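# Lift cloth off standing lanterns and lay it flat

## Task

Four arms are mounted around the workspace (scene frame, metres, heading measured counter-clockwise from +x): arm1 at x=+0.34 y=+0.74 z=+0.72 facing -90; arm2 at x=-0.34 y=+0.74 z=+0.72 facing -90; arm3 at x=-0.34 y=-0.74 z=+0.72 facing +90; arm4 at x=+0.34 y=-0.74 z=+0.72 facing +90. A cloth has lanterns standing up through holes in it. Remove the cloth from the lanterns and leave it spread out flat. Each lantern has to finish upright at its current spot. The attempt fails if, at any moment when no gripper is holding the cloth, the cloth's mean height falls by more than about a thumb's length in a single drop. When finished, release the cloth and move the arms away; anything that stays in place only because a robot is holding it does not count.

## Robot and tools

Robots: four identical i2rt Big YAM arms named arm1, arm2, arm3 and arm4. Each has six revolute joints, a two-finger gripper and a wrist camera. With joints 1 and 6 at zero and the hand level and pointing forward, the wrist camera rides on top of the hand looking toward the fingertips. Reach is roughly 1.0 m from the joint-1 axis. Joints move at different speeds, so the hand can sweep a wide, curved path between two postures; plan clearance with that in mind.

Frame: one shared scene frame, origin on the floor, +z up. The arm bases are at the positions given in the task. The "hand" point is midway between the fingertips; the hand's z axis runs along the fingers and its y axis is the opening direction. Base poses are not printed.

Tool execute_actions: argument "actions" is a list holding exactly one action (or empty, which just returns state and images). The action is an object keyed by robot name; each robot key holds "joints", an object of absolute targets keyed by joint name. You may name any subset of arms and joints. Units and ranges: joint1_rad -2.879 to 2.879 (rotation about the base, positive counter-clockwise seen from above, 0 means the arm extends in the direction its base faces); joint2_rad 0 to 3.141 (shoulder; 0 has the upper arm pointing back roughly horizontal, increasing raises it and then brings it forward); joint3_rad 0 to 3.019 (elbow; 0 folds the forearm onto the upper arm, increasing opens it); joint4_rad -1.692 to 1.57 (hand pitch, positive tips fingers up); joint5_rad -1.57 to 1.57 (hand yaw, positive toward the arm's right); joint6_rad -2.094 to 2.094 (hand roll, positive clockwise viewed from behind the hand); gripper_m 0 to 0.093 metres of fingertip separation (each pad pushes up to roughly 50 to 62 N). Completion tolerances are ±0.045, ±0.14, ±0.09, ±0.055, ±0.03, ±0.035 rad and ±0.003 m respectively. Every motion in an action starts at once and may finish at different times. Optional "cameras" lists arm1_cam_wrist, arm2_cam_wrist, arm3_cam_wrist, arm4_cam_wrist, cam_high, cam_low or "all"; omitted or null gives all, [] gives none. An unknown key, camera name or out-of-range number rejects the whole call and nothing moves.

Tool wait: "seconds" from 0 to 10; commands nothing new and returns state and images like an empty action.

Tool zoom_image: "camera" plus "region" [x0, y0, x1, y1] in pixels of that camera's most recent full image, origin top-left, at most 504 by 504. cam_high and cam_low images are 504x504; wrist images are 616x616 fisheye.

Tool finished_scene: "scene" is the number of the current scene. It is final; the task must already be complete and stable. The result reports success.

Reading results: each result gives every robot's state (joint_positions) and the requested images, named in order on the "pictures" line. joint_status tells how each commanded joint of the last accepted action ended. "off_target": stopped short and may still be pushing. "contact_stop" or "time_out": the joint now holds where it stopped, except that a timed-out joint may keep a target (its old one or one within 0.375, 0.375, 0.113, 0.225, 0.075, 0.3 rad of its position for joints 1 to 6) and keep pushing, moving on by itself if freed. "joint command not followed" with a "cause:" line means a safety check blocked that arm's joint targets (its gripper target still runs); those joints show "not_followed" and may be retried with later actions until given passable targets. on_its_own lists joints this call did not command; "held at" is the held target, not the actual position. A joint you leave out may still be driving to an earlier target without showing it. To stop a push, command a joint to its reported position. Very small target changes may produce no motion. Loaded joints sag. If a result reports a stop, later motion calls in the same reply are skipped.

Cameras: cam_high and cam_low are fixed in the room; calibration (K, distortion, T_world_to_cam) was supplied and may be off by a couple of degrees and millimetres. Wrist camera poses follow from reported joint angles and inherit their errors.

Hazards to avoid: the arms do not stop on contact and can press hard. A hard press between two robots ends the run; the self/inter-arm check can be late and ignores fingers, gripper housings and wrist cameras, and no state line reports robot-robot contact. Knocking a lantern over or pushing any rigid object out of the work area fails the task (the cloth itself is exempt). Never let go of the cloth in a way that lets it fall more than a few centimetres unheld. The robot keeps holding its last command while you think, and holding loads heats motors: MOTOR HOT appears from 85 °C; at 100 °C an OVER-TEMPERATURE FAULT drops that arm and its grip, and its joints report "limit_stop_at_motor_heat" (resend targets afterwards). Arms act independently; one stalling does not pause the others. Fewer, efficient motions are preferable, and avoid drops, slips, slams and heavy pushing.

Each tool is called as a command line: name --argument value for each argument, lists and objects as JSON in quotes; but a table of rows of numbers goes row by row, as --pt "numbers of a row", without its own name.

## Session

execute_actions --actions '[]'

Scene clock: 0.00 s.
Motor temperatures (°C, as the motors report them): arm1=[23 26 27 20 22 21] | arm2=[21 24 26 24 20 22] | arm3=[22 25 27 21 22 22] | arm4=[20 25 26 21 20 22]
arm1.joint_positions: joint1_rad=+0.004 joint2_rad=+0.448 joint3_rad=+1.468 joint4_rad=-1.524 joint5_rad=-0.017 joint6_rad=-0.016 gripper_m=+0.094
arm1.joint_status: not commanded
arm1.hand: x=+0.3426 y=+0.6224 z=+1.3034 quat_wxyz=(-0.368, -0.592, -0.621, +0.360) (m; scene frame)
arm2.joint_positions: joint1_rad=-0.013 joint2_rad=+0.446 joint3_rad=+1.461 joint4_rad=-1.526 joint5_rad=+0.002 joint6_rad=+0.004 gripper_m=+0.094
arm2.joint_status: not commanded
arm2.hand: x=-0.3396 y=+0.6126 z=+1.3664 quat_wxyz=(-0.352, -0.621, -0.601, +0.360) (m; scene frame)
arm3.joint_positions: joint1_rad=+0.009 joint2_rad=+0.439 joint3_rad=+1.449 joint4_rad=-1.519 joint5_rad=-0.011 joint6_rad=+0.005 gripper_m=+0.095
arm3.joint_status: not commanded
arm3.hand: x=-0.3465 y=-0.6188 z=+1.3324 quat_wxyz=(-0.350, +0.624, -0.592, -0.370) (m; scene frame)
arm4.joint_positions: joint1_rad=+0.002 joint2_rad=+0.439 joint3_rad=+1.476 joint4_rad=-1.542 joint5_rad=+0.004 joint6_rad=+0.007 gripper_m=+0.094
arm4.joint_status: not commanded
arm4.hand: x=+0.3418 y=-0.6272 z=+1.3910 quat_wxyz=(-0.367, +0.594, -0.621, -0.357) (m; scene frame)
pictures: arm1_cam_wrist, arm2_cam_wrist, arm3_cam_wrist, arm4_cam_wrist, cam_high, cam_low
Images, in order (width x height): arm1_cam_wrist 616x616, arm2_cam_wrist 616x616, arm3_cam_wrist 616x616, arm4_cam_wrist 616x616, cam_high 504x504, cam_low 504x504.

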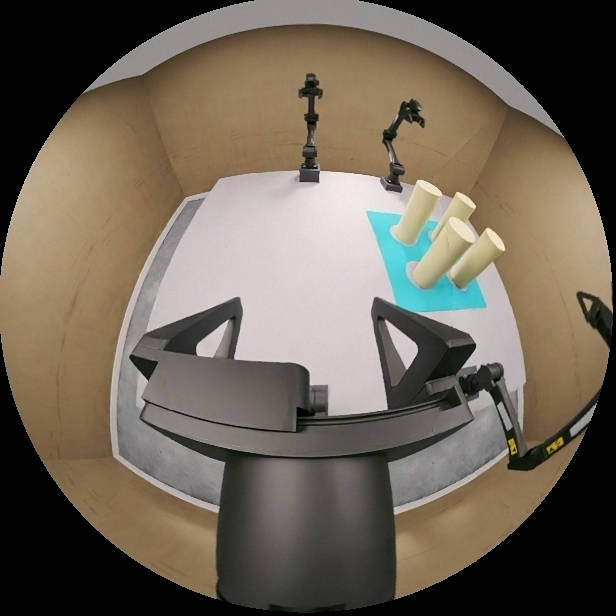

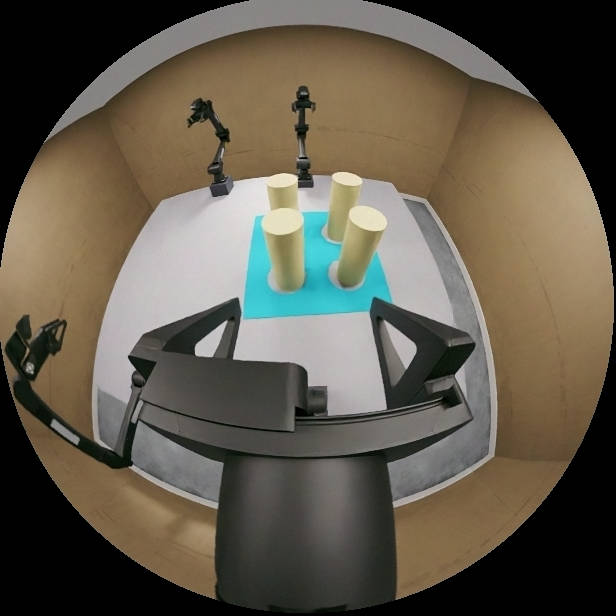

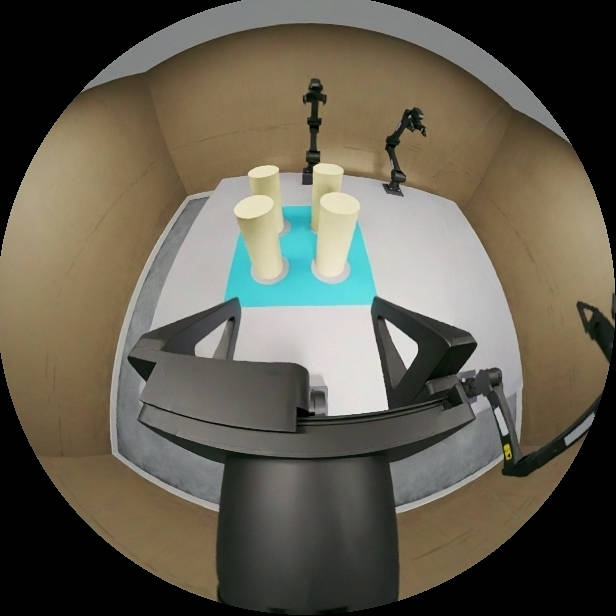

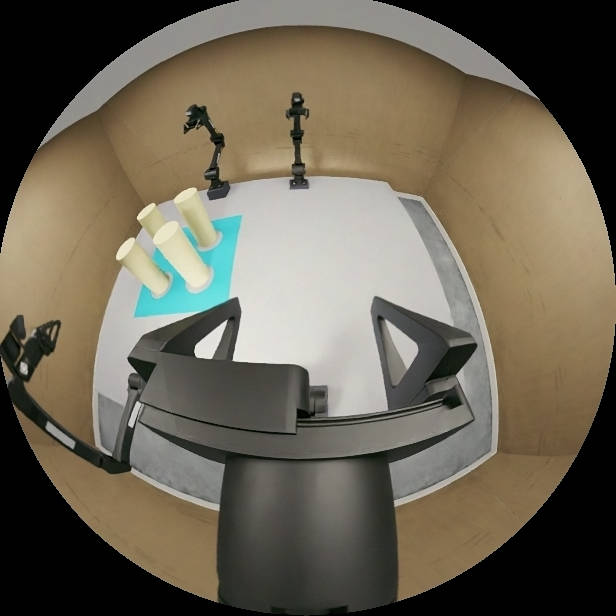

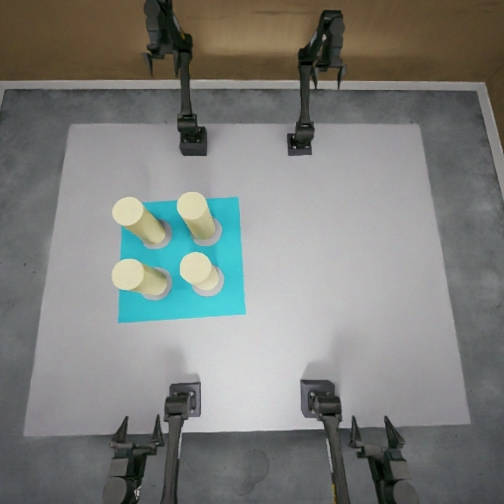

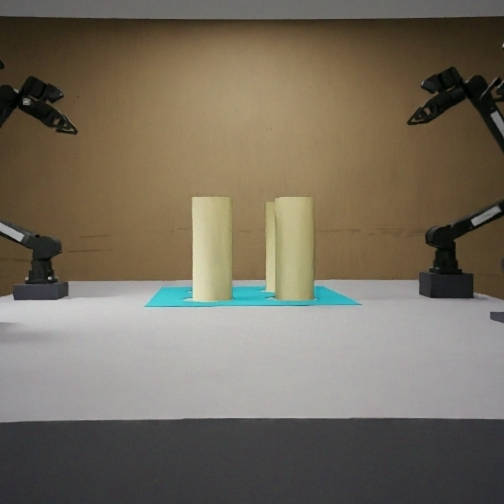

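zoom_image --camera "cam_high" --region '[80, 170, 280, 350]'

Region (80, 170, 280, 350) of cam_high's 504x504 image, scaled by 2.520, with more detail than that image has; it fills the top 454 rows of this view, and the rest is white.

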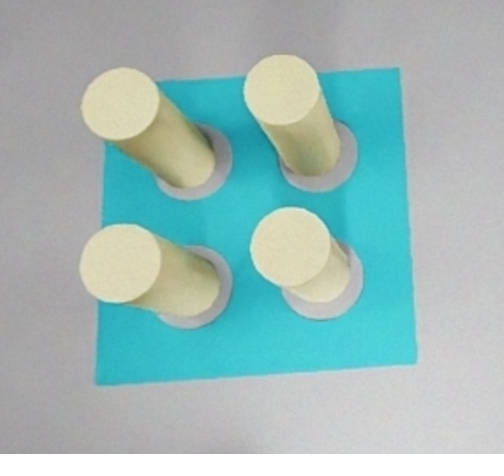

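execute_actions --actions '[{"arm1": {"joints": {"joint1_rad": -0.829, "joint2_rad": 1.987, "joint3_rad": 1.5252, "joint4_rad": -1.094, "joint5_rad": 0, "joint6_rad": -0.087}}, "arm2": {"joints": {"joint1_rad": -0.741, "joint2_rad": 2.008, "joint3_rad": 1.3809, "joint4_rad": -0.943, "joint5_rad": 0, "joint6_rad": -1.583}}, "arm3": {"joints": {"joint1_rad": 0.675, "joint2_rad": 1.962, "joint3_rad": 1.3818, "joint4_rad": -0.985, "joint5_rad": 0, "joint6_rad": 1.442}}, "arm4": {"joints": {"joint1_rad": 0.74, "joint2_rad": 2.125, "joint3_rad": 1.4829, "joint4_rad": -0.914, "joint5_rad": 0, "joint6_rad": -0.124}}}]' --cameras '["arm1_cam_wrist", "arm2_cam_wrist", "arm3_cam_wrist", "arm4_cam_wrist"]'

Scene clock: 40.20 s.
Motor temperatures (°C, as the motors report them): arm1=[23 26 29 20 22 21] | arm2=[21 24 28 24 20 22] | arm3=[22 25 30 21 22 22] | arm4=[20 26 28 21 20 22]
arm1.joint_positions: joint1_rad=-0.833 joint2_rad=+1.994 joint3_rad=+1.516 joint4_rad=-1.097 joint5_rad=-0.002 joint6_rad=-0.075 gripper_m=+0.094
arm1.joint_status: all done
arm1.hand: x=-0.0864 y=+0.3457 z=+0.7732 quat_wxyz=(-0.005, -0.916, -0.402, +0.003) (m; scene frame)
arm2.joint_positions: joint1_rad=-0.749 joint2_rad=+2.020 joint3_rad=+1.377 joint4_rad=-0.953 joint5_rad=-0.001 joint6_rad=-1.572 gripper_m=+0.094
arm2.joint_status: all done
arm2.hand: x=-0.7131 y=+0.3448 z=+0.7734 quat_wxyz=(-0.005, -0.372, -0.928, -0.013) (m; scene frame)
arm3.joint_positions: joint1_rad=+0.681 joint2_rad=+1.969 joint3_rad=+1.373 joint4_rad=-0.998 joint5_rad=+0.001 joint6_rad=+1.428 gripper_m=+0.095
arm3.joint_status: all done
arm3.hand: x=-0.6913 y=-0.3321 z=+0.7684 quat_wxyz=(-0.009, +0.418, -0.909, +0.009) (m; scene frame)
arm4.joint_positions: joint1_rad=+0.744 joint2_rad=+2.126 joint3_rad=+1.476 joint4_rad=-0.920 joint5_rad=+0.002 joint6_rad=-0.111 gripper_m=+0.094
arm4.joint_status: all done
arm4.hand: x=-0.0448 y=-0.2962 z=+0.7714 quat_wxyz=(-0.004, +0.930, -0.366, -0.003) (m; scene frame)
pictures: arm1_cam_wrist, arm2_cam_wrist, arm3_cam_wrist, arm4_cam_wrist
camera_calibration (this result's frames):
arm1_cam_wrist: T_world_to_cam=[[-0.736928, 0.675817, -0.0144577, -0.283565], [0.5485, 0.610325, 0.571534, -0.60215], [0.395076, 0.413249, -0.820451, 0.656172], [0, 0, 0, 1]] pos_world=[-0.137926, 0.287982, 0.878407]
arm2_cam_wrist: T_world_to_cam=[[-0.693565, -0.719602, -0.0337722, -0.213304], [-0.594759, 0.545526, 0.590477, -1.06452], [-0.406485, 0.42962, -0.806348, 0.307443], [0, 0, 0, 1]] pos_world=[-0.656102, 0.295146, 0.869277]
arm3_cam_wrist: T_world_to_cam=[[0.760525, -0.648989, 0.0203703, 0.295838], [-0.540469, -0.615343, 0.5738, -1.01062], [-0.359855, -0.447399, -0.818742, 0.356825], [0, 0, 0, 1]] pos_world=[-0.642793, -0.270237, 0.866013]
arm4_cam_wrist: T_world_to_cam=[[0.677198, 0.735774, 0.0063188, 0.241912], [0.594726, -0.552394, 0.584091, -0.585005], [0.433249, -0.391787, -0.811664, 0.650064], [0, 0, 0, 1]] pos_world=[-0.0975446, -0.246459, 0.867801]
Images, in order (width x height): arm1_cam_wrist 616x616, arm2_cam_wrist 616x616, arm3_cam_wrist 616x616, arm4_cam_wrist 616x616.

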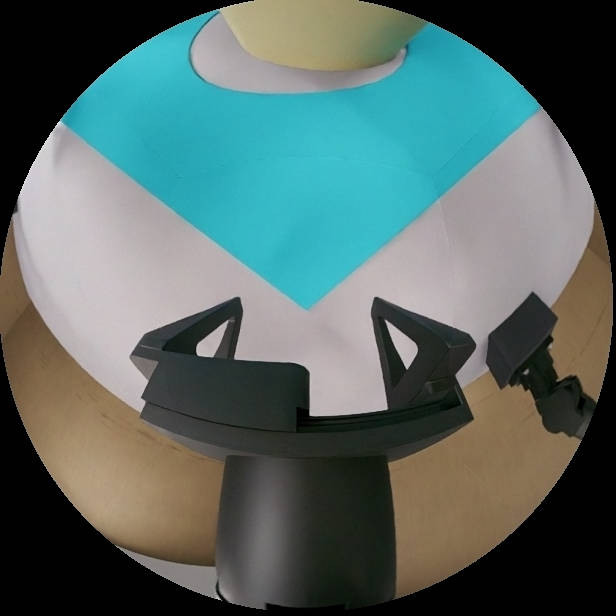

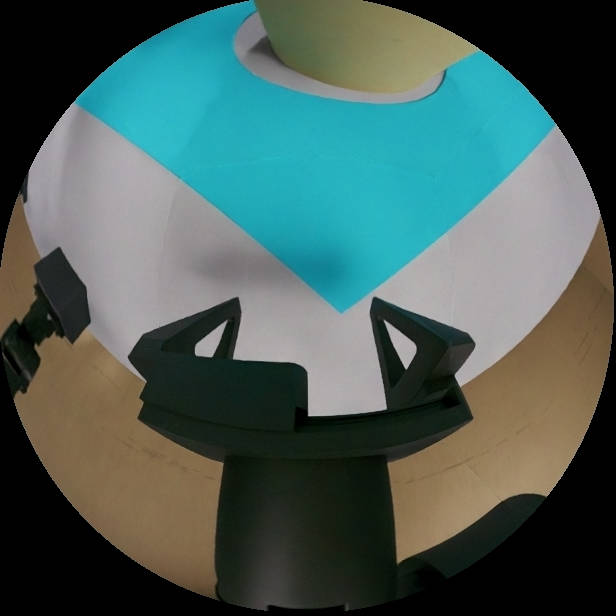

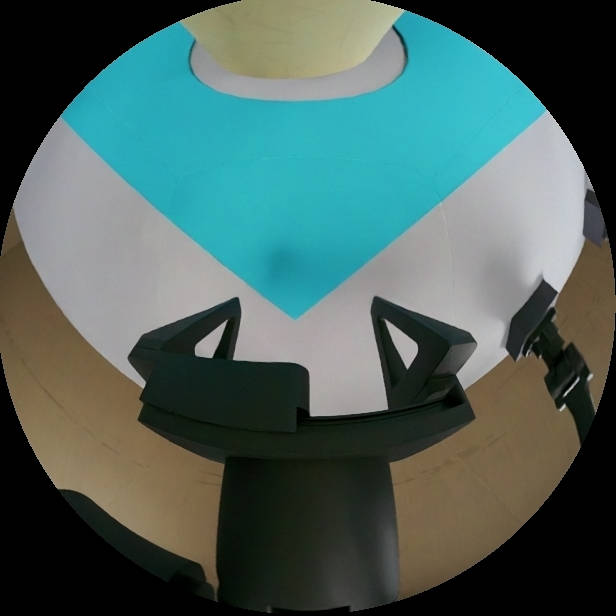

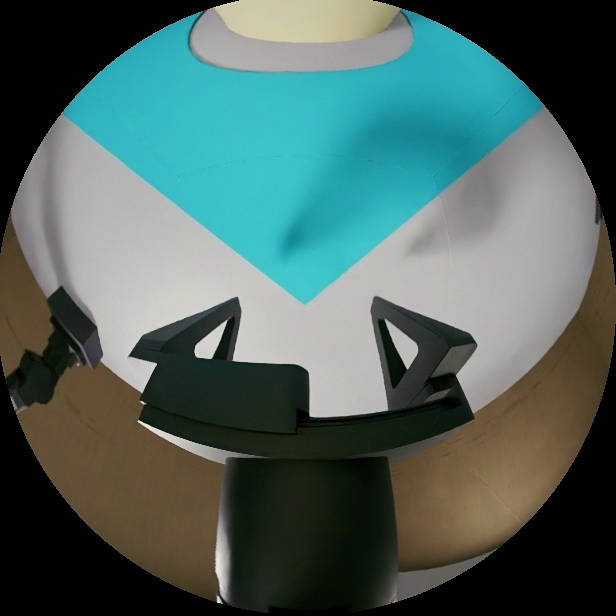

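execute_actions --actions '[{"arm1": {"joints": {"joint2_rad": 2.055, "joint3_rad": 1.4685, "joint4_rad": -0.9985}}, "arm2": {"joints": {"joint1_rad": -0.76, "joint2_rad": 2.158, "joint3_rad": 1.4284, "joint4_rad": -0.8764, "joint6_rad": -1.583}}, "arm3": {"joints": {"joint1_rad": 0.693, "joint2_rad": 2.067, "joint3_rad": 1.3694, "joint4_rad": -0.9067, "joint6_rad": 1.44}}, "arm4": {"joints": {"joint2_rad": 2.197, "joint3_rad": 1.4535, "joint4_rad": -0.8368}}}]' --cameras '["arm1_cam_wrist", "arm2_cam_wrist", "arm3_cam_wrist", "arm4_cam_wrist"]'

Scene clock: 59.70 s.
Motor temperatures (°C, as the motors report them): arm1=[23 28 30 20 22 21] | arm2=[21 25 28 24 20 22] | arm3=[22 27 30 21 22 22] | arm4=[20 28 28 21 20 22]
arm1.joint_positions: joint1_rad=-0.835 joint2_rad=+2.046 joint3_rad=+1.471 joint4_rad=-1.006 joint5_rad=-0.003 joint6_rad=-0.076 gripper_m=+0.094
arm1.joint_status: all done
arm1.hand: x=-0.0844 y=+0.3483 z=+0.7294 quat_wxyz=(-0.005, -0.916, -0.402, +0.000) (m; scene frame)
arm2.joint_positions: joint1_rad=-0.751 joint2_rad=+2.123 joint3_rad=+1.420 joint4_rad=-0.881 joint5_rad=+0.001 joint6_rad=-1.573 gripper_m=+0.094
arm2.joint_status: all done
arm2.hand: x=-0.7273 y=+0.3315 z=+0.7304 quat_wxyz=(-0.002, -0.372, -0.928, -0.008) (m; scene frame)
arm3.joint_positions: joint1_rad=+0.688 joint2_rad=+2.045 joint3_rad=+1.374 joint4_rad=-0.918 joint5_rad=+0.000 joint6_rad=+1.432 gripper_m=+0.095
arm3.joint_status: all done
arm3.hand: x=-0.6992 y=-0.3282 z=+0.7286 quat_wxyz=(-0.008, +0.419, -0.908, +0.007) (m; scene frame)
arm4.joint_positions: joint1_rad=+0.744 joint2_rad=+2.179 joint3_rad=+1.460 joint4_rad=-0.844 joint5_rad=+0.002 joint6_rad=-0.111 gripper_m=+0.094
arm4.joint_status: all done
arm4.hand: x=-0.0446 y=-0.2963 z=+0.7366 quat_wxyz=(-0.006, +0.930, -0.366, -0.006) (m; scene frame)
pictures: arm1_cam_wrist, arm2_cam_wrist, arm3_cam_wrist, arm4_cam_wrist
camera_calibration (this result's frames):
arm1_cam_wrist: T_world_to_cam=[[-0.73611, 0.67668, -0.0156709, -0.283763], [0.546466, 0.607802, 0.576152, -0.582509], [0.399396, 0.415548, -0.817192, 0.615599], [0, 0, 0, 1]] pos_world=[-0.136427, 0.290256, 0.83423]
arm2_cam_wrist: T_world_to_cam=[[-0.693785, -0.719847, -0.0219445, -0.242852], [-0.589154, 0.549772, 0.592156, -1.03881], [-0.414197, 0.423758, -0.805525, 0.268401], [0, 0, 0, 1]] pos_world=[-0.669334, 0.282555, 0.826011]
arm3_cam_wrist: T_world_to_cam=[[0.762602, -0.646695, 0.0149657, 0.311369], [-0.536088, -0.618886, 0.574099, -0.987913], [-0.362005, -0.445832, -0.818649, 0.322114], [0, 0, 0, 1]] pos_world=[-0.650453, -0.266436, 0.826199]
arm4_cam_wrist: T_world_to_cam=[[0.676932, 0.736012, 0.00703921, 0.241594], [0.597255, -0.554852, 0.579159, -0.561816], [0.430174, -0.387847, -0.815184, 0.625328], [0, 0, 0, 1]] pos_world=[-0.0969953, -0.247009, 0.833438]
Images, in order (width x height): arm1_cam_wrist 616x616, arm2_cam_wrist 616x616, arm3_cam_wrist 616x616, arm4_cam_wrist 616x616.

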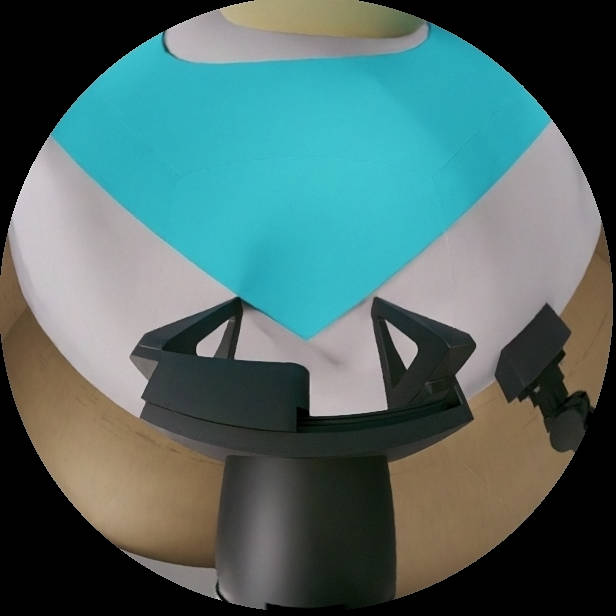

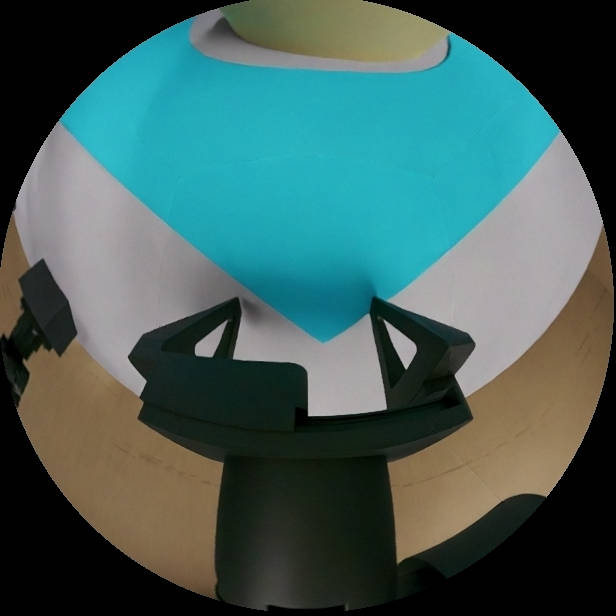

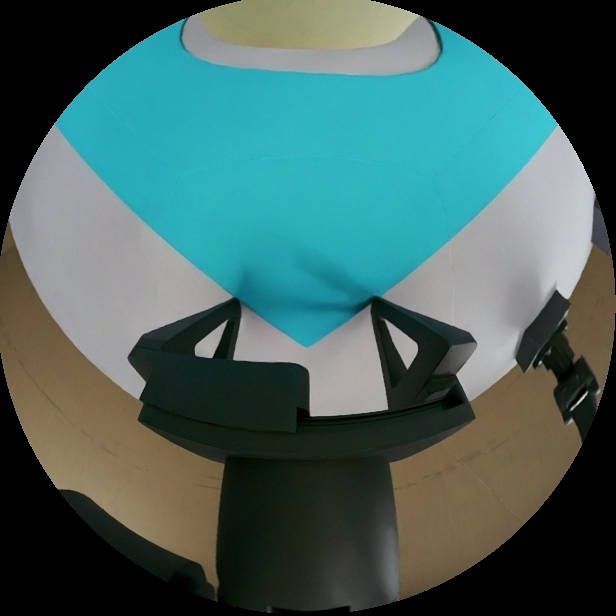

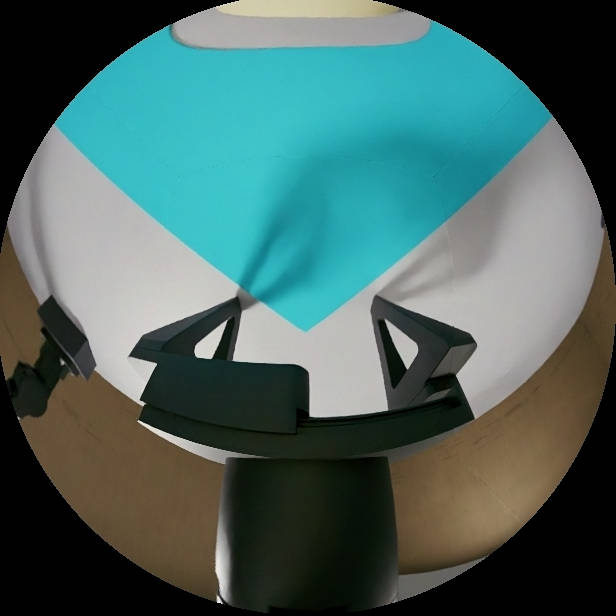

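execute_actions --actions '[]'

Scene clock: 69.30 s.
Motor temperatures (°C, as the motors report them): arm1=[23 28 30 20 22 21] | arm2=[21 26 28 24 20 22] | arm3=[22 27 30 21 22 22] | arm4=[20 28 28 21 20 22]
arm1.joint_positions: joint1_rad=-0.835 joint2_rad=+2.046 joint3_rad=+1.471 joint4_rad=-1.006 joint5_rad=-0.003 joint6_rad=-0.076 gripper_m=+0.094
arm1.joint_status: all done
arm1.hand: x=-0.0844 y=+0.3483 z=+0.7294 quat_wxyz=(-0.005, -0.916, -0.402, +0.000) (m; scene frame)
arm2.joint_positions: joint1_rad=-0.751 joint2_rad=+2.123 joint3_rad=+1.420 joint4_rad=-0.881 joint5_rad=+0.001 joint6_rad=-1.573 gripper_m=+0.094
arm2.joint_status: all done
arm2.hand: x=-0.7273 y=+0.3315 z=+0.7304 quat_wxyz=(-0.002, -0.372, -0.928, -0.008) (m; scene frame)
arm3.joint_positions: joint1_rad=+0.688 joint2_rad=+2.045 joint3_rad=+1.374 joint4_rad=-0.918 joint5_rad=+0.000 joint6_rad=+1.432 gripper_m=+0.095
arm3.joint_status: all done
arm3.hand: x=-0.6992 y=-0.3282 z=+0.7286 quat_wxyz=(-0.008, +0.419, -0.908, +0.007) (m; scene frame)
arm4.joint_positions: joint1_rad=+0.744 joint2_rad=+2.179 joint3_rad=+1.460 joint4_rad=-0.844 joint5_rad=+0.002 joint6_rad=-0.111 gripper_m=+0.094
arm4.joint_status: all done
arm4.hand: x=-0.0446 y=-0.2963 z=+0.7366 quat_wxyz=(-0.006, +0.930, -0.366, -0.006) (m; scene frame)
pictures: arm1_cam_wrist, arm2_cam_wrist, arm3_cam_wrist, arm4_cam_wrist, cam_high, cam_low
camera_calibration (this result's frames):
arm1_cam_wrist: T_world_to_cam=[[-0.73611, 0.67668, -0.0156709, -0.283763], [0.546466, 0.607802, 0.576152, -0.582509], [0.399396, 0.415548, -0.817192, 0.615599], [0, 0, 0, 1]] pos_world=[-0.136427, 0.290256, 0.83423]
arm2_cam_wrist: T_world_to_cam=[[-0.693785, -0.719847, -0.0219445, -0.242852], [-0.589154, 0.549772, 0.592156, -1.03881], [-0.414197, 0.423758, -0.805525, 0.268401], [0, 0, 0, 1]] pos_world=[-0.669334, 0.282555, 0.826011]
arm3_cam_wrist: T_world_to_cam=[[0.762602, -0.646695, 0.0149657, 0.311369], [-0.536088, -0.618886, 0.574099, -0.987913], [-0.362005, -0.445832, -0.818649, 0.322114], [0, 0, 0, 1]] pos_world=[-0.650453, -0.266436, 0.826199]
arm4_cam_wrist: T_world_to_cam=[[0.676932, 0.736012, 0.00703921, 0.241594], [0.597255, -0.554852, 0.579159, -0.561816], [0.430174, -0.387847, -0.815184, 0.625328], [0, 0, 0, 1]] pos_world=[-0.0969953, -0.247009, 0.833438]
Images, in order (width x height): arm1_cam_wrist 616x616, arm2_cam_wrist 616x616, arm3_cam_wrist 616x616, arm4_cam_wrist 616x616, cam_high 504x504, cam_low 504x504.

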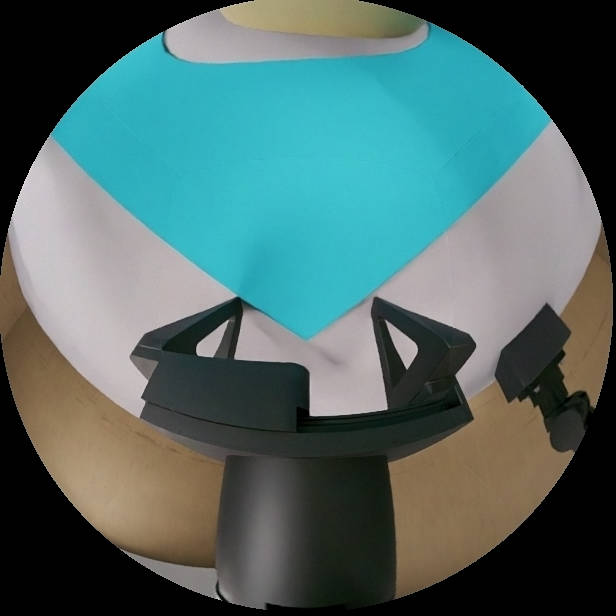

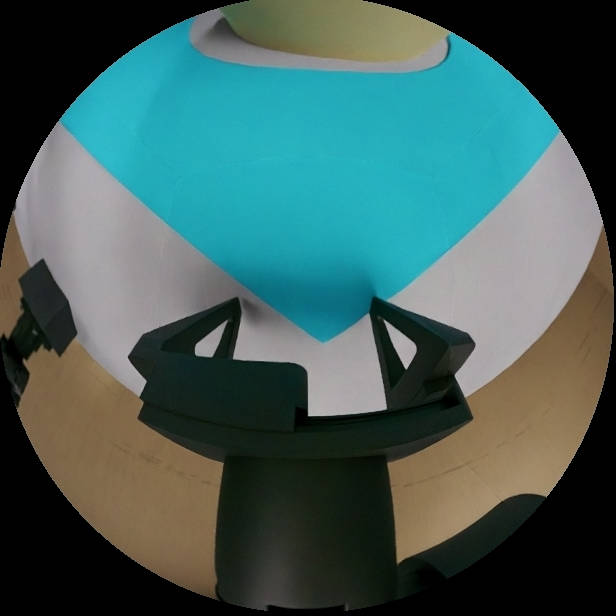

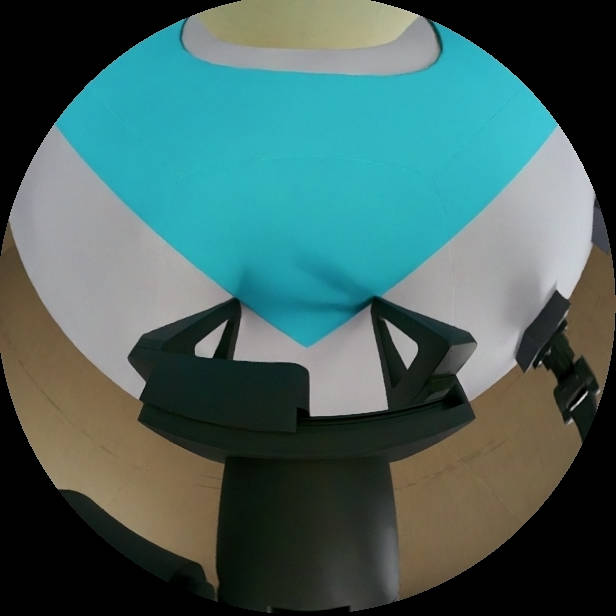

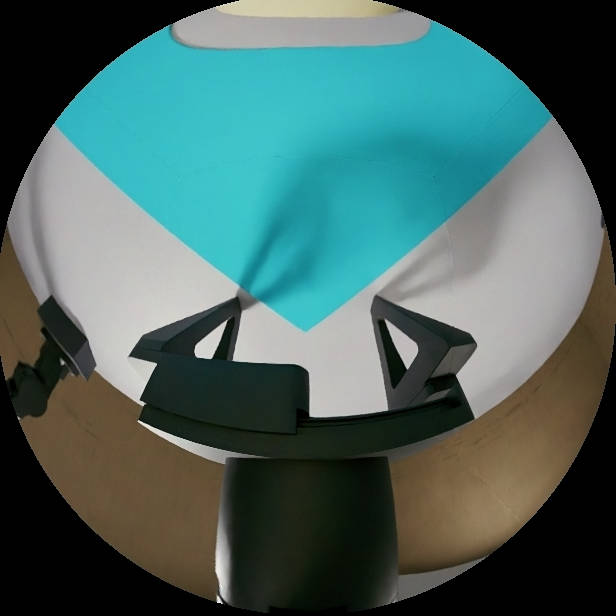

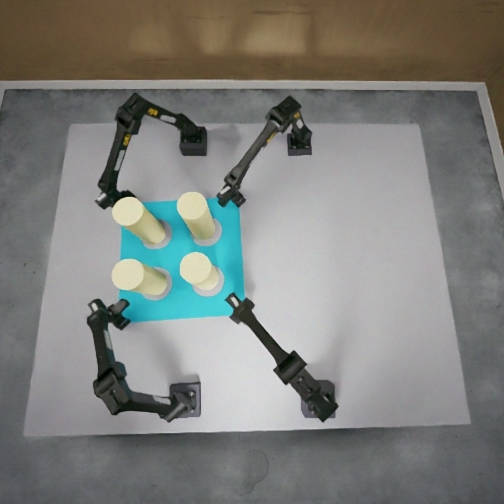

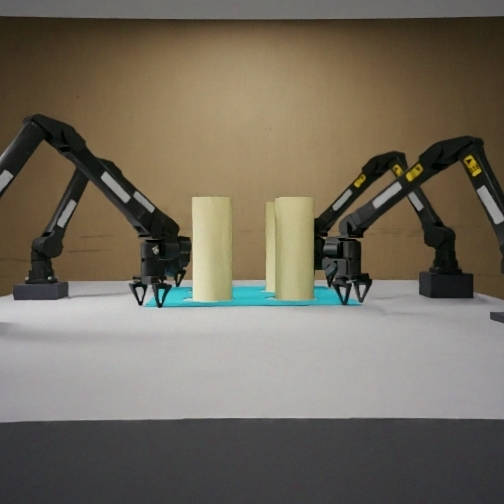

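execute_actions --actions '[{"arm1":{"joints":{"gripper_m":0.0}},"arm2":{"joints":{"gripper_m":0.0}},"arm3":{"joints":{"gripper_m":0.0}},"arm4":{"joints":{"gripper_m":0.0}}}]' --cameras '["arm1_cam_wrist","arm2_cam_wrist","arm3_cam_wrist","arm4_cam_wrist"]'

Scene clock: 71.90 s.
Motor temperatures (°C, as the motors report them): arm1=[23 28 30 20 22 21] | arm2=[21 26 28 24 20 22] | arm3=[22 27 30 21 22 22] | arm4=[20 28 28 21 20 22]
arm1.joint_positions: joint1_rad=-0.833 joint2_rad=+2.046 joint3_rad=+1.471 joint4_rad=-1.006 joint5_rad=-0.003 joint6_rad=-0.076 gripper_m=+0.004
arm1.joint_status: gripper_m off_target (ended at +0.004, target +0.000)
arm1.hand: x=-0.0838 y=+0.3476 z=+0.7294 quat_wxyz=(-0.005, -0.915, -0.403, +0.000) (m; scene frame)
arm2.joint_positions: joint1_rad=-0.751 joint2_rad=+2.123 joint3_rad=+1.420 joint4_rad=-0.877 joint5_rad=+0.001 joint6_rad=-1.574 gripper_m=+0.000
arm2.joint_status: all done
arm2.hand: x=-0.7279 y=+0.3309 z=+0.7303 quat_wxyz=(-0.001, -0.371, -0.928, -0.006) (m; scene frame)
arm3.joint_positions: joint1_rad=+0.688 joint2_rad=+2.045 joint3_rad=+1.374 joint4_rad=-0.918 joint5_rad=+0.002 joint6_rad=+1.432 gripper_m=+0.003
arm3.joint_status: gripper_m off_target (ended at +0.003, target +0.000)
arm3.hand: x=-0.6988 y=-0.3279 z=+0.7286 quat_wxyz=(-0.009, +0.419, -0.908, +0.006) (m; scene frame)
arm4.joint_positions: joint1_rad=+0.744 joint2_rad=+2.179 joint3_rad=+1.460 joint4_rad=-0.844 joint5_rad=+0.002 joint6_rad=-0.112 gripper_m=+0.002
arm4.joint_status: all done
arm4.hand: x=-0.0446 y=-0.2963 z=+0.7366 quat_wxyz=(-0.006, +0.931, -0.366, -0.006) (m; scene frame)
pictures: arm1_cam_wrist, arm2_cam_wrist, arm3_cam_wrist, arm4_cam_wrist
camera_calibration (this result's frames):
arm1_cam_wrist: T_world_to_cam=[[-0.7374, 0.675275, -0.0156492, -0.282525], [0.545319, 0.60884, 0.576143, -0.5829], [0.398583, 0.416314, -0.817199, 0.615301], [0, 0, 0, 1]] pos_world=[-0.135716, 0.289517, 0.834237]
arm2_cam_wrist: T_world_to_cam=[[-0.693559, -0.720172, -0.0181317, -0.246302], [-0.587808, 0.551177, 0.592188, -1.03832], [-0.416483, 0.421375, -0.805596, 0.267584], [0, 0, 0, 1]] pos_world=[-0.669712, 0.282164, 0.825978]
arm3_cam_wrist: T_world_to_cam=[[0.762602, -0.646687, 0.0153435, 0.311031], [-0.537204, -0.619926, 0.57193, -0.987084], [-0.360347, -0.444397, -0.820159, 0.325108], [0, 0, 0, 1]] pos_world=[-0.650307, -0.266302, 0.826411]
arm4_cam_wrist: T_world_to_cam=[[0.676651, 0.73627, 0.00704479, 0.241654], [0.597464, -0.554626, 0.579161, -0.561741], [0.430326, -0.387681, -0.815183, 0.625383], [0, 0, 0, 1]] pos_world=[-0.0970146, -0.247029, 0.833438]
Images, in order (width x height): arm1_cam_wrist 616x616, arm2_cam_wrist 616x616, arm3_cam_wrist 616x616, arm4_cam_wrist 616x616.

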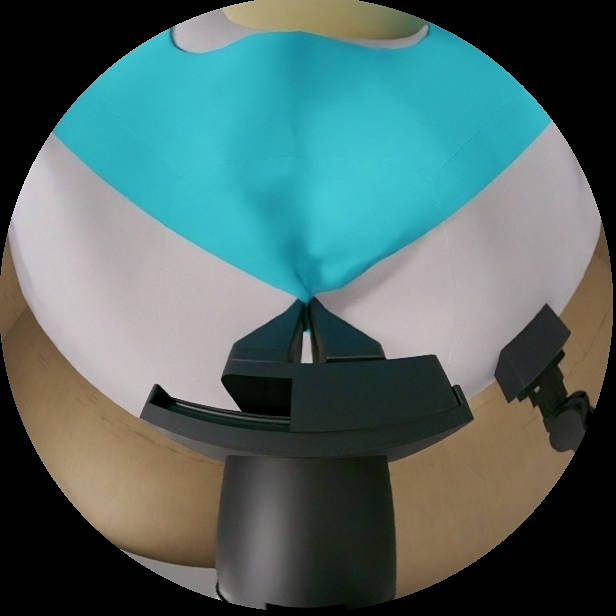

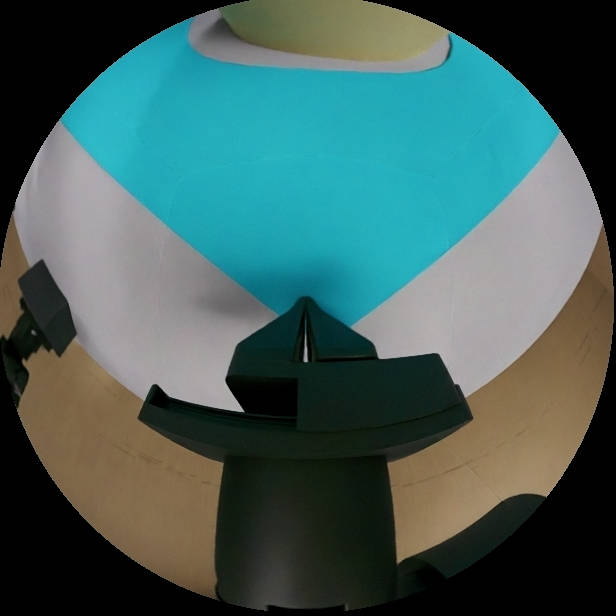

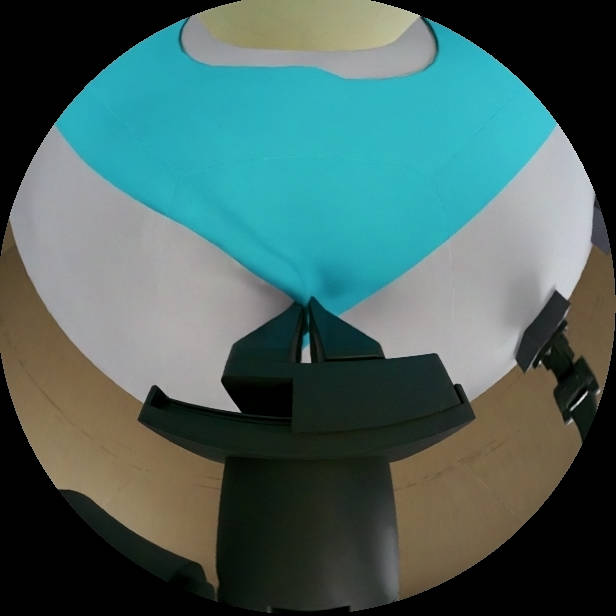

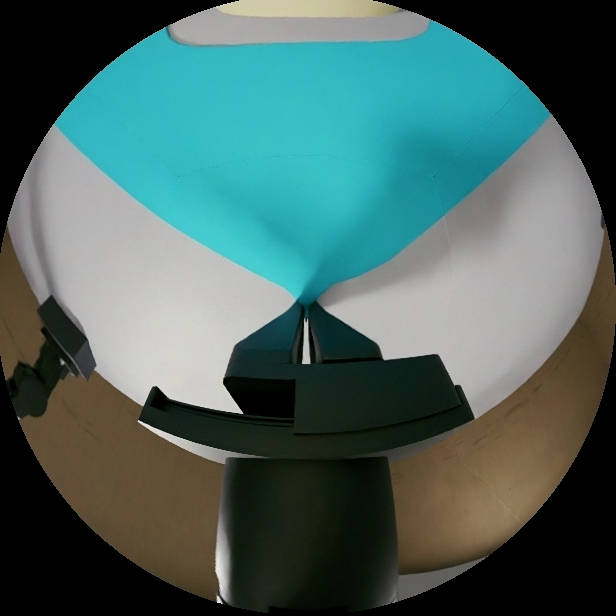

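execute_actions --actions '[{"arm2":{"joints":{"gripper_m":0.093,"joint4_rad":-0.835}}}]' --cameras '["arm2_cam_wrist"]'

Scene clock: 79.63 s.
Motor temperatures (°C, as the motors report them): arm1=[23 28 29 20 22 21] | arm2=[21 26 28 24 20 22] | arm3=[22 27 30 21 22 22] | arm4=[20 28 27 21 20 22]
arm1.joint_positions: joint1_rad=-0.833 joint2_rad=+2.046 joint3_rad=+1.471 joint4_rad=-1.006 joint5_rad=-0.003 joint6_rad=-0.076 gripper_m=+0.004
arm1.joint_status: not commanded
arm1.hand: x=-0.0838 y=+0.3476 z=+0.7294 quat_wxyz=(-0.005, -0.915, -0.403, +0.000) (m; scene frame)
arm2.joint_positions: joint1_rad=-0.751 joint2_rad=+2.124 joint3_rad=+1.420 joint4_rad=-0.853 joint5_rad=+0.001 joint6_rad=-1.574 gripper_m=+0.093
arm2.joint_status: all done
arm2.hand: x=-0.7321 y=+0.3268 z=+0.7297 quat_wxyz=(+0.003, -0.372, -0.928, +0.004) (m; scene frame)
arm3.joint_positions: joint1_rad=+0.688 joint2_rad=+2.045 joint3_rad=+1.374 joint4_rad=-0.918 joint5_rad=+0.002 joint6_rad=+1.432 gripper_m=+0.003
arm3.joint_status: not commanded
arm3.hand: x=-0.6988 y=-0.3279 z=+0.7286 quat_wxyz=(-0.009, +0.419, -0.908, +0.006) (m; scene frame)
arm4.joint_positions: joint1_rad=+0.744 joint2_rad=+2.179 joint3_rad=+1.460 joint4_rad=-0.844 joint5_rad=+0.002 joint6_rad=-0.112 gripper_m=+0.002
arm4.joint_status: not commanded
arm4.hand: x=-0.0446 y=-0.2963 z=+0.7366 quat_wxyz=(-0.006, +0.931, -0.366, -0.006) (m; scene frame)
pictures: arm2_cam_wrist
camera_calibration (this result's frames):
arm2_cam_wrist: T_world_to_cam=[[-0.693909, -0.720044, 0.00513785, -0.269357], [-0.578083, 0.561327, 0.592227, -1.03439], [-0.429313, 0.407982, -0.805755, 0.262135], [0, 0, 0, 1]] pos_world=[-0.672336, 0.279738, 0.825196]
Images, in order (width x height): arm2_cam_wrist 616x616.

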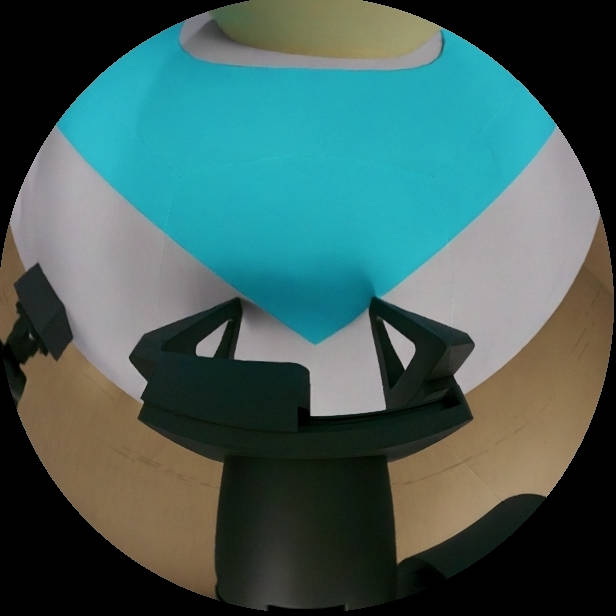

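execute_actions --actions '[{"arm2":{"joints":{"gripper_m":0.0}}}]' --cameras '["arm2_cam_wrist"]'

Scene clock: 81.33 s.
Motor temperatures (°C, as the motors report them): arm1=[23 28 29 20 22 21] | arm2=[21 26 28 24 20 22] | arm3=[22 27 30 21 22 22] | arm4=[20 28 27 21 20 22]
arm1.joint_positions: joint1_rad=-0.833 joint2_rad=+2.046 joint3_rad=+1.471 joint4_rad=-1.006 joint5_rad=-0.003 joint6_rad=-0.076 gripper_m=+0.004
arm1.joint_status: not commanded
arm1.hand: x=-0.0838 y=+0.3476 z=+0.7294 quat_wxyz=(-0.005, -0.915, -0.403, +0.000) (m; scene frame)
arm2.joint_positions: joint1_rad=-0.751 joint2_rad=+2.124 joint3_rad=+1.420 joint4_rad=-0.840 joint5_rad=+0.001 joint6_rad=-1.574 gripper_m=+0.002
arm2.joint_status: all done
arm2.hand: x=-0.7343 y=+0.3245 z=+0.7296 quat_wxyz=(+0.006, -0.371, -0.928, +0.010) (m; scene frame)
arm3.joint_positions: joint1_rad=+0.688 joint2_rad=+2.045 joint3_rad=+1.374 joint4_rad=-0.918 joint5_rad=+0.002 joint6_rad=+1.432 gripper_m=+0.003
arm3.joint_status: not commanded
arm3.hand: x=-0.6988 y=-0.3279 z=+0.7286 quat_wxyz=(-0.009, +0.419, -0.908, +0.006) (m; scene frame)
arm4.joint_positions: joint1_rad=+0.744 joint2_rad=+2.179 joint3_rad=+1.460 joint4_rad=-0.844 joint5_rad=+0.002 joint6_rad=-0.112 gripper_m=+0.002
arm4.joint_status: not commanded
arm4.hand: x=-0.0446 y=-0.2963 z=+0.7366 quat_wxyz=(-0.006, +0.931, -0.366, -0.006) (m; scene frame)
pictures: arm2_cam_wrist
camera_calibration (this result's frames):
arm2_cam_wrist: T_world_to_cam=[[-0.693514, -0.720215, 0.0181059, -0.281674], [-0.572994, 0.566636, 0.592116, -1.03219], [-0.43671, 0.400267, -0.805649, 0.258995], [0, 0, 0, 1]] pos_world=[-0.673677, 0.278343, 0.824935]
Images, in order (width x height): arm2_cam_wrist 616x616.

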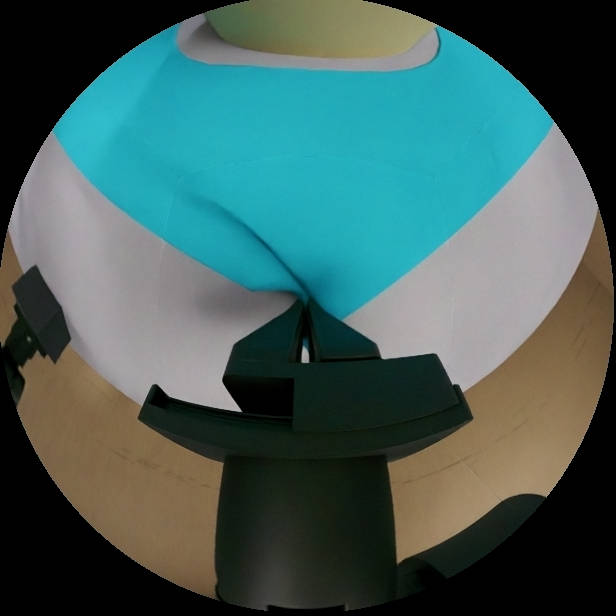

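execute_actions --actions '[{"arm1":{"joints":{"joint2_rad":1.926,"joint3_rad":1.605,"joint4_rad":-1.195}},"arm2":{"joints":{"joint2_rad":2.005,"joint3_rad":1.554,"joint4_rad":-1.065}},"arm3":{"joints":{"joint2_rad":1.902,"joint3_rad":1.482,"joint4_rad":-1.097}},"arm4":{"joints":{"joint2_rad":2.056,"joint3_rad":1.550,"joint4_rad":-1.021}}}]' --cameras '["cam_high","cam_low"]'

Scene clock: 97.80 s.
Motor temperatures (°C, as the motors report them): arm1=[23 29 30 20 22 21] | arm2=[21 26 29 24 20 22] | arm3=[22 27 30 21 22 22] | arm4=[20 28 27 21 20 22]
arm1.joint_positions: joint1_rad=-0.833 joint2_rad=+1.918 joint3_rad=+1.574 joint4_rad=-1.180 joint5_rad=-0.003 joint6_rad=-0.076 gripper_m=+0.004
arm1.joint_status: all done
arm1.hand: x=-0.0919 y=+0.3409 z=+0.8356 quat_wxyz=(-0.014, -0.915, -0.402, +0.026) (m; scene frame)
arm2.joint_positions: joint1_rad=-0.751 joint2_rad=+1.999 joint3_rad=+1.514 joint4_rad=-1.052 joint5_rad=-0.002 joint6_rad=-1.574 gripper_m=+0.002
arm2.joint_status: all done
arm2.hand: x=-0.7413 y=+0.3163 z=+0.8284 quat_wxyz=(+0.005, -0.371, -0.928, +0.014) (m; scene frame)
arm3.joint_positions: joint1_rad=+0.688 joint2_rad=+1.904 joint3_rad=+1.446 joint4_rad=-1.082 joint5_rad=+0.004 joint6_rad=+1.432 gripper_m=+0.003
arm3.joint_status: all done
arm3.hand: x=-0.7061 y=-0.3208 z=+0.8272 quat_wxyz=(-0.003, +0.419, -0.908, -0.017) (m; scene frame)
arm4.joint_positions: joint1_rad=+0.744 joint2_rad=+2.042 joint3_rad=+1.534 joint4_rad=-1.007 joint5_rad=+0.002 joint6_rad=-0.112 gripper_m=+0.002
arm4.joint_status: all done
arm4.hand: x=-0.0563 y=-0.2831 z=+0.8373 quat_wxyz=(-0.017, +0.930, -0.366, -0.027) (m; scene frame)
pictures: cam_high, cam_low
Images, in order (width x height): cam_high 504x504, cam_low 504x504.

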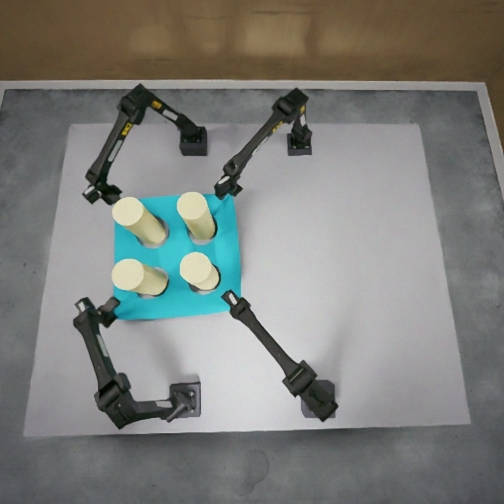

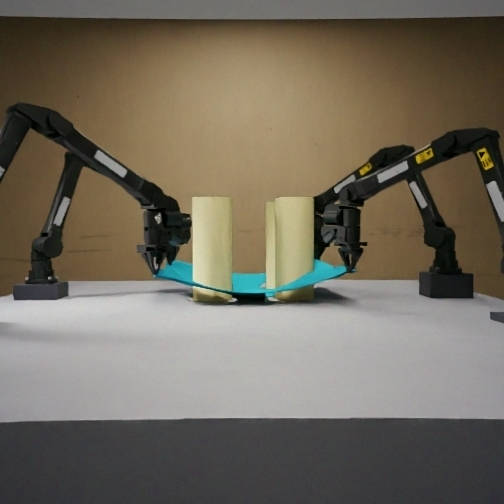

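execute_actions --actions '[{"arm1":{"joints":{"joint2_rad":1.877,"joint3_rad":1.793,"joint4_rad":-1.474}},"arm2":{"joints":{"joint2_rad":1.912,"joint3_rad":1.695,"joint4_rad":-1.335}},"arm3":{"joints":{"joint2_rad":1.820,"joint3_rad":1.640,"joint4_rad":-1.372}},"arm4":{"joints":{"joint2_rad":1.960,"joint3_rad":1.668,"joint4_rad":-1.286}}}]' --cameras '["cam_high","cam_low"]'

Scene clock: 111.97 s.
Motor temperatures (°C, as the motors report them): arm1=[23 29 32 20 22 21] | arm2=[21 26 30 24 20 22] | arm3=[22 28 32 21 22 22] | arm4=[20 28 29 21 20 22]
arm1.joint_positions: joint1_rad=-0.833 joint2_rad=+1.882 joint3_rad=+1.751 joint4_rad=-1.457 joint5_rad=-0.003 joint6_rad=-0.076 gripper_m=+0.004
arm1.joint_status: all done
arm1.hand: x=-0.0852 y=+0.3479 z=+0.9214 quat_wxyz=(-0.004, -0.915, -0.403, -0.003) (m; scene frame)
arm2.joint_positions: joint1_rad=-0.751 joint2_rad=+1.906 joint3_rad=+1.649 joint4_rad=-1.322 joint5_rad=-0.004 joint6_rad=-1.574 gripper_m=+0.002
arm2.joint_status: all done
arm2.hand: x=-0.7348 y=+0.3222 z=+0.9284 quat_wxyz=(-0.003, -0.371, -0.929, -0.005) (m; scene frame)
arm3.joint_positions: joint1_rad=+0.687 joint2_rad=+1.824 joint3_rad=+1.597 joint4_rad=-1.356 joint5_rad=+0.005 joint6_rad=+1.432 gripper_m=+0.003
arm3.joint_status: all done
arm3.hand: x=-0.7010 y=-0.3276 z=+0.9238 quat_wxyz=(-0.009, +0.419, -0.908, +0.003) (m; scene frame)
arm4.joint_positions: joint1_rad=+0.744 joint2_rad=+1.946 joint3_rad=+1.645 joint4_rad=-1.269 joint5_rad=+0.002 joint6_rad=-0.112 gripper_m=+0.002
arm4.joint_status: all done
arm4.hand: x=-0.0475 y=-0.2937 z=+0.9304 quat_wxyz=(-0.004, +0.931, -0.366, -0.002) (m; scene frame)
pictures: cam_high, cam_low
Images, in order (width x height): cam_high 504x504, cam_low 504x504.

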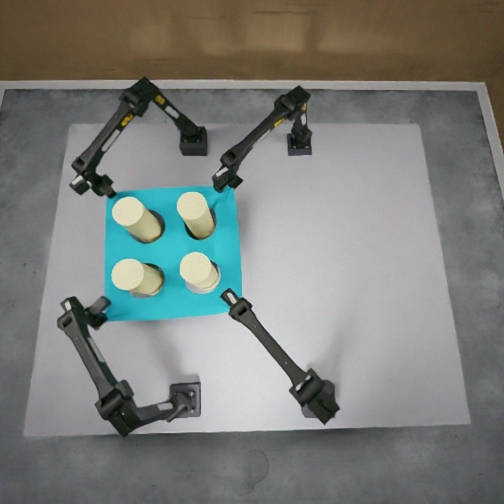

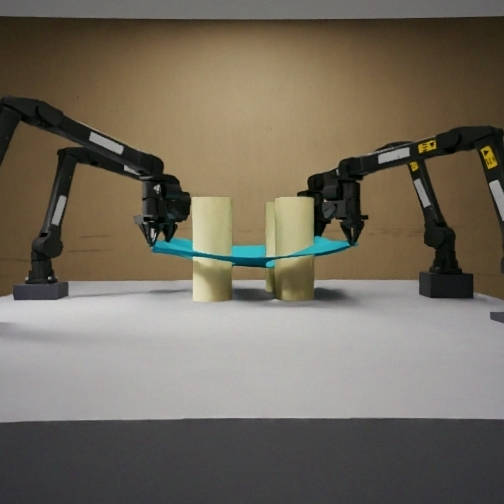

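execute_actions --actions '[{"arm1":{"joints":{"joint2_rad":1.825,"joint3_rad":2.001,"joint4_rad":-1.666}},"arm2":{"joints":{"joint2_rad":1.866,"joint3_rad":1.894,"joint4_rad":-1.575}},"arm3":{"joints":{"joint2_rad":1.781,"joint3_rad":1.858,"joint4_rad":-1.618}},"arm4":{"joints":{"joint2_rad":1.905,"joint3_rad":1.847,"joint4_rad":-1.520}}}]' --cameras '["cam_low"]'

Scene clock: 135.63 s.
Motor temperatures (°C, as the motors report them): arm1=[23 29 34 20 22 21] | arm2=[21 26 32 24 20 22] | arm3=[22 28 35 21 22 22] | arm4=[20 28 31 21 20 22]
arm1.joint_positions: joint1_rad=-0.833 joint2_rad=+1.827 joint3_rad=+1.959 joint4_rad=-1.649 joint5_rad=-0.003 joint6_rad=-0.076 gripper_m=+0.004
arm1.joint_status: all done
arm1.hand: x=-0.0833 y=+0.3507 z=+1.0311 quat_wxyz=(-0.015, -0.915, -0.402, +0.030) (m; scene frame)
arm2.joint_positions: joint1_rad=-0.751 joint2_rad=+1.862 joint3_rad=+1.842 joint4_rad=-1.561 joint5_rad=-0.005 joint6_rad=-1.574 gripper_m=+0.002
arm2.joint_status: all done
arm2.hand: x=-0.7328 y=+0.3239 z=+1.0260 quat_wxyz=(-0.004, -0.371, -0.929, -0.006) (m; scene frame)
arm3.joint_positions: joint1_rad=+0.686 joint2_rad=+1.794 joint3_rad=+1.810 joint4_rad=-1.601 joint5_rad=+0.006 joint6_rad=+1.432 gripper_m=+0.003
arm3.joint_status: all done
arm3.hand: x=-0.7002 y=-0.3288 z=+1.0210 quat_wxyz=(-0.010, +0.418, -0.908, +0.004) (m; scene frame)
arm4.joint_positions: joint1_rad=+0.744 joint2_rad=+1.891 joint3_rad=+1.816 joint4_rad=-1.504 joint5_rad=+0.002 joint6_rad=-0.112 gripper_m=+0.002
arm4.joint_status: all done
arm4.hand: x=-0.0446 y=-0.2976 z=+1.0258 quat_wxyz=(-0.002, +0.931, -0.366, +0.001) (m; scene frame)
pictures: cam_low
Images, in order (width x height): cam_low 504x504.

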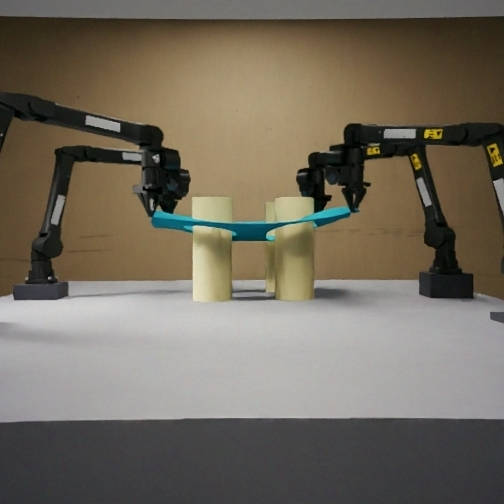

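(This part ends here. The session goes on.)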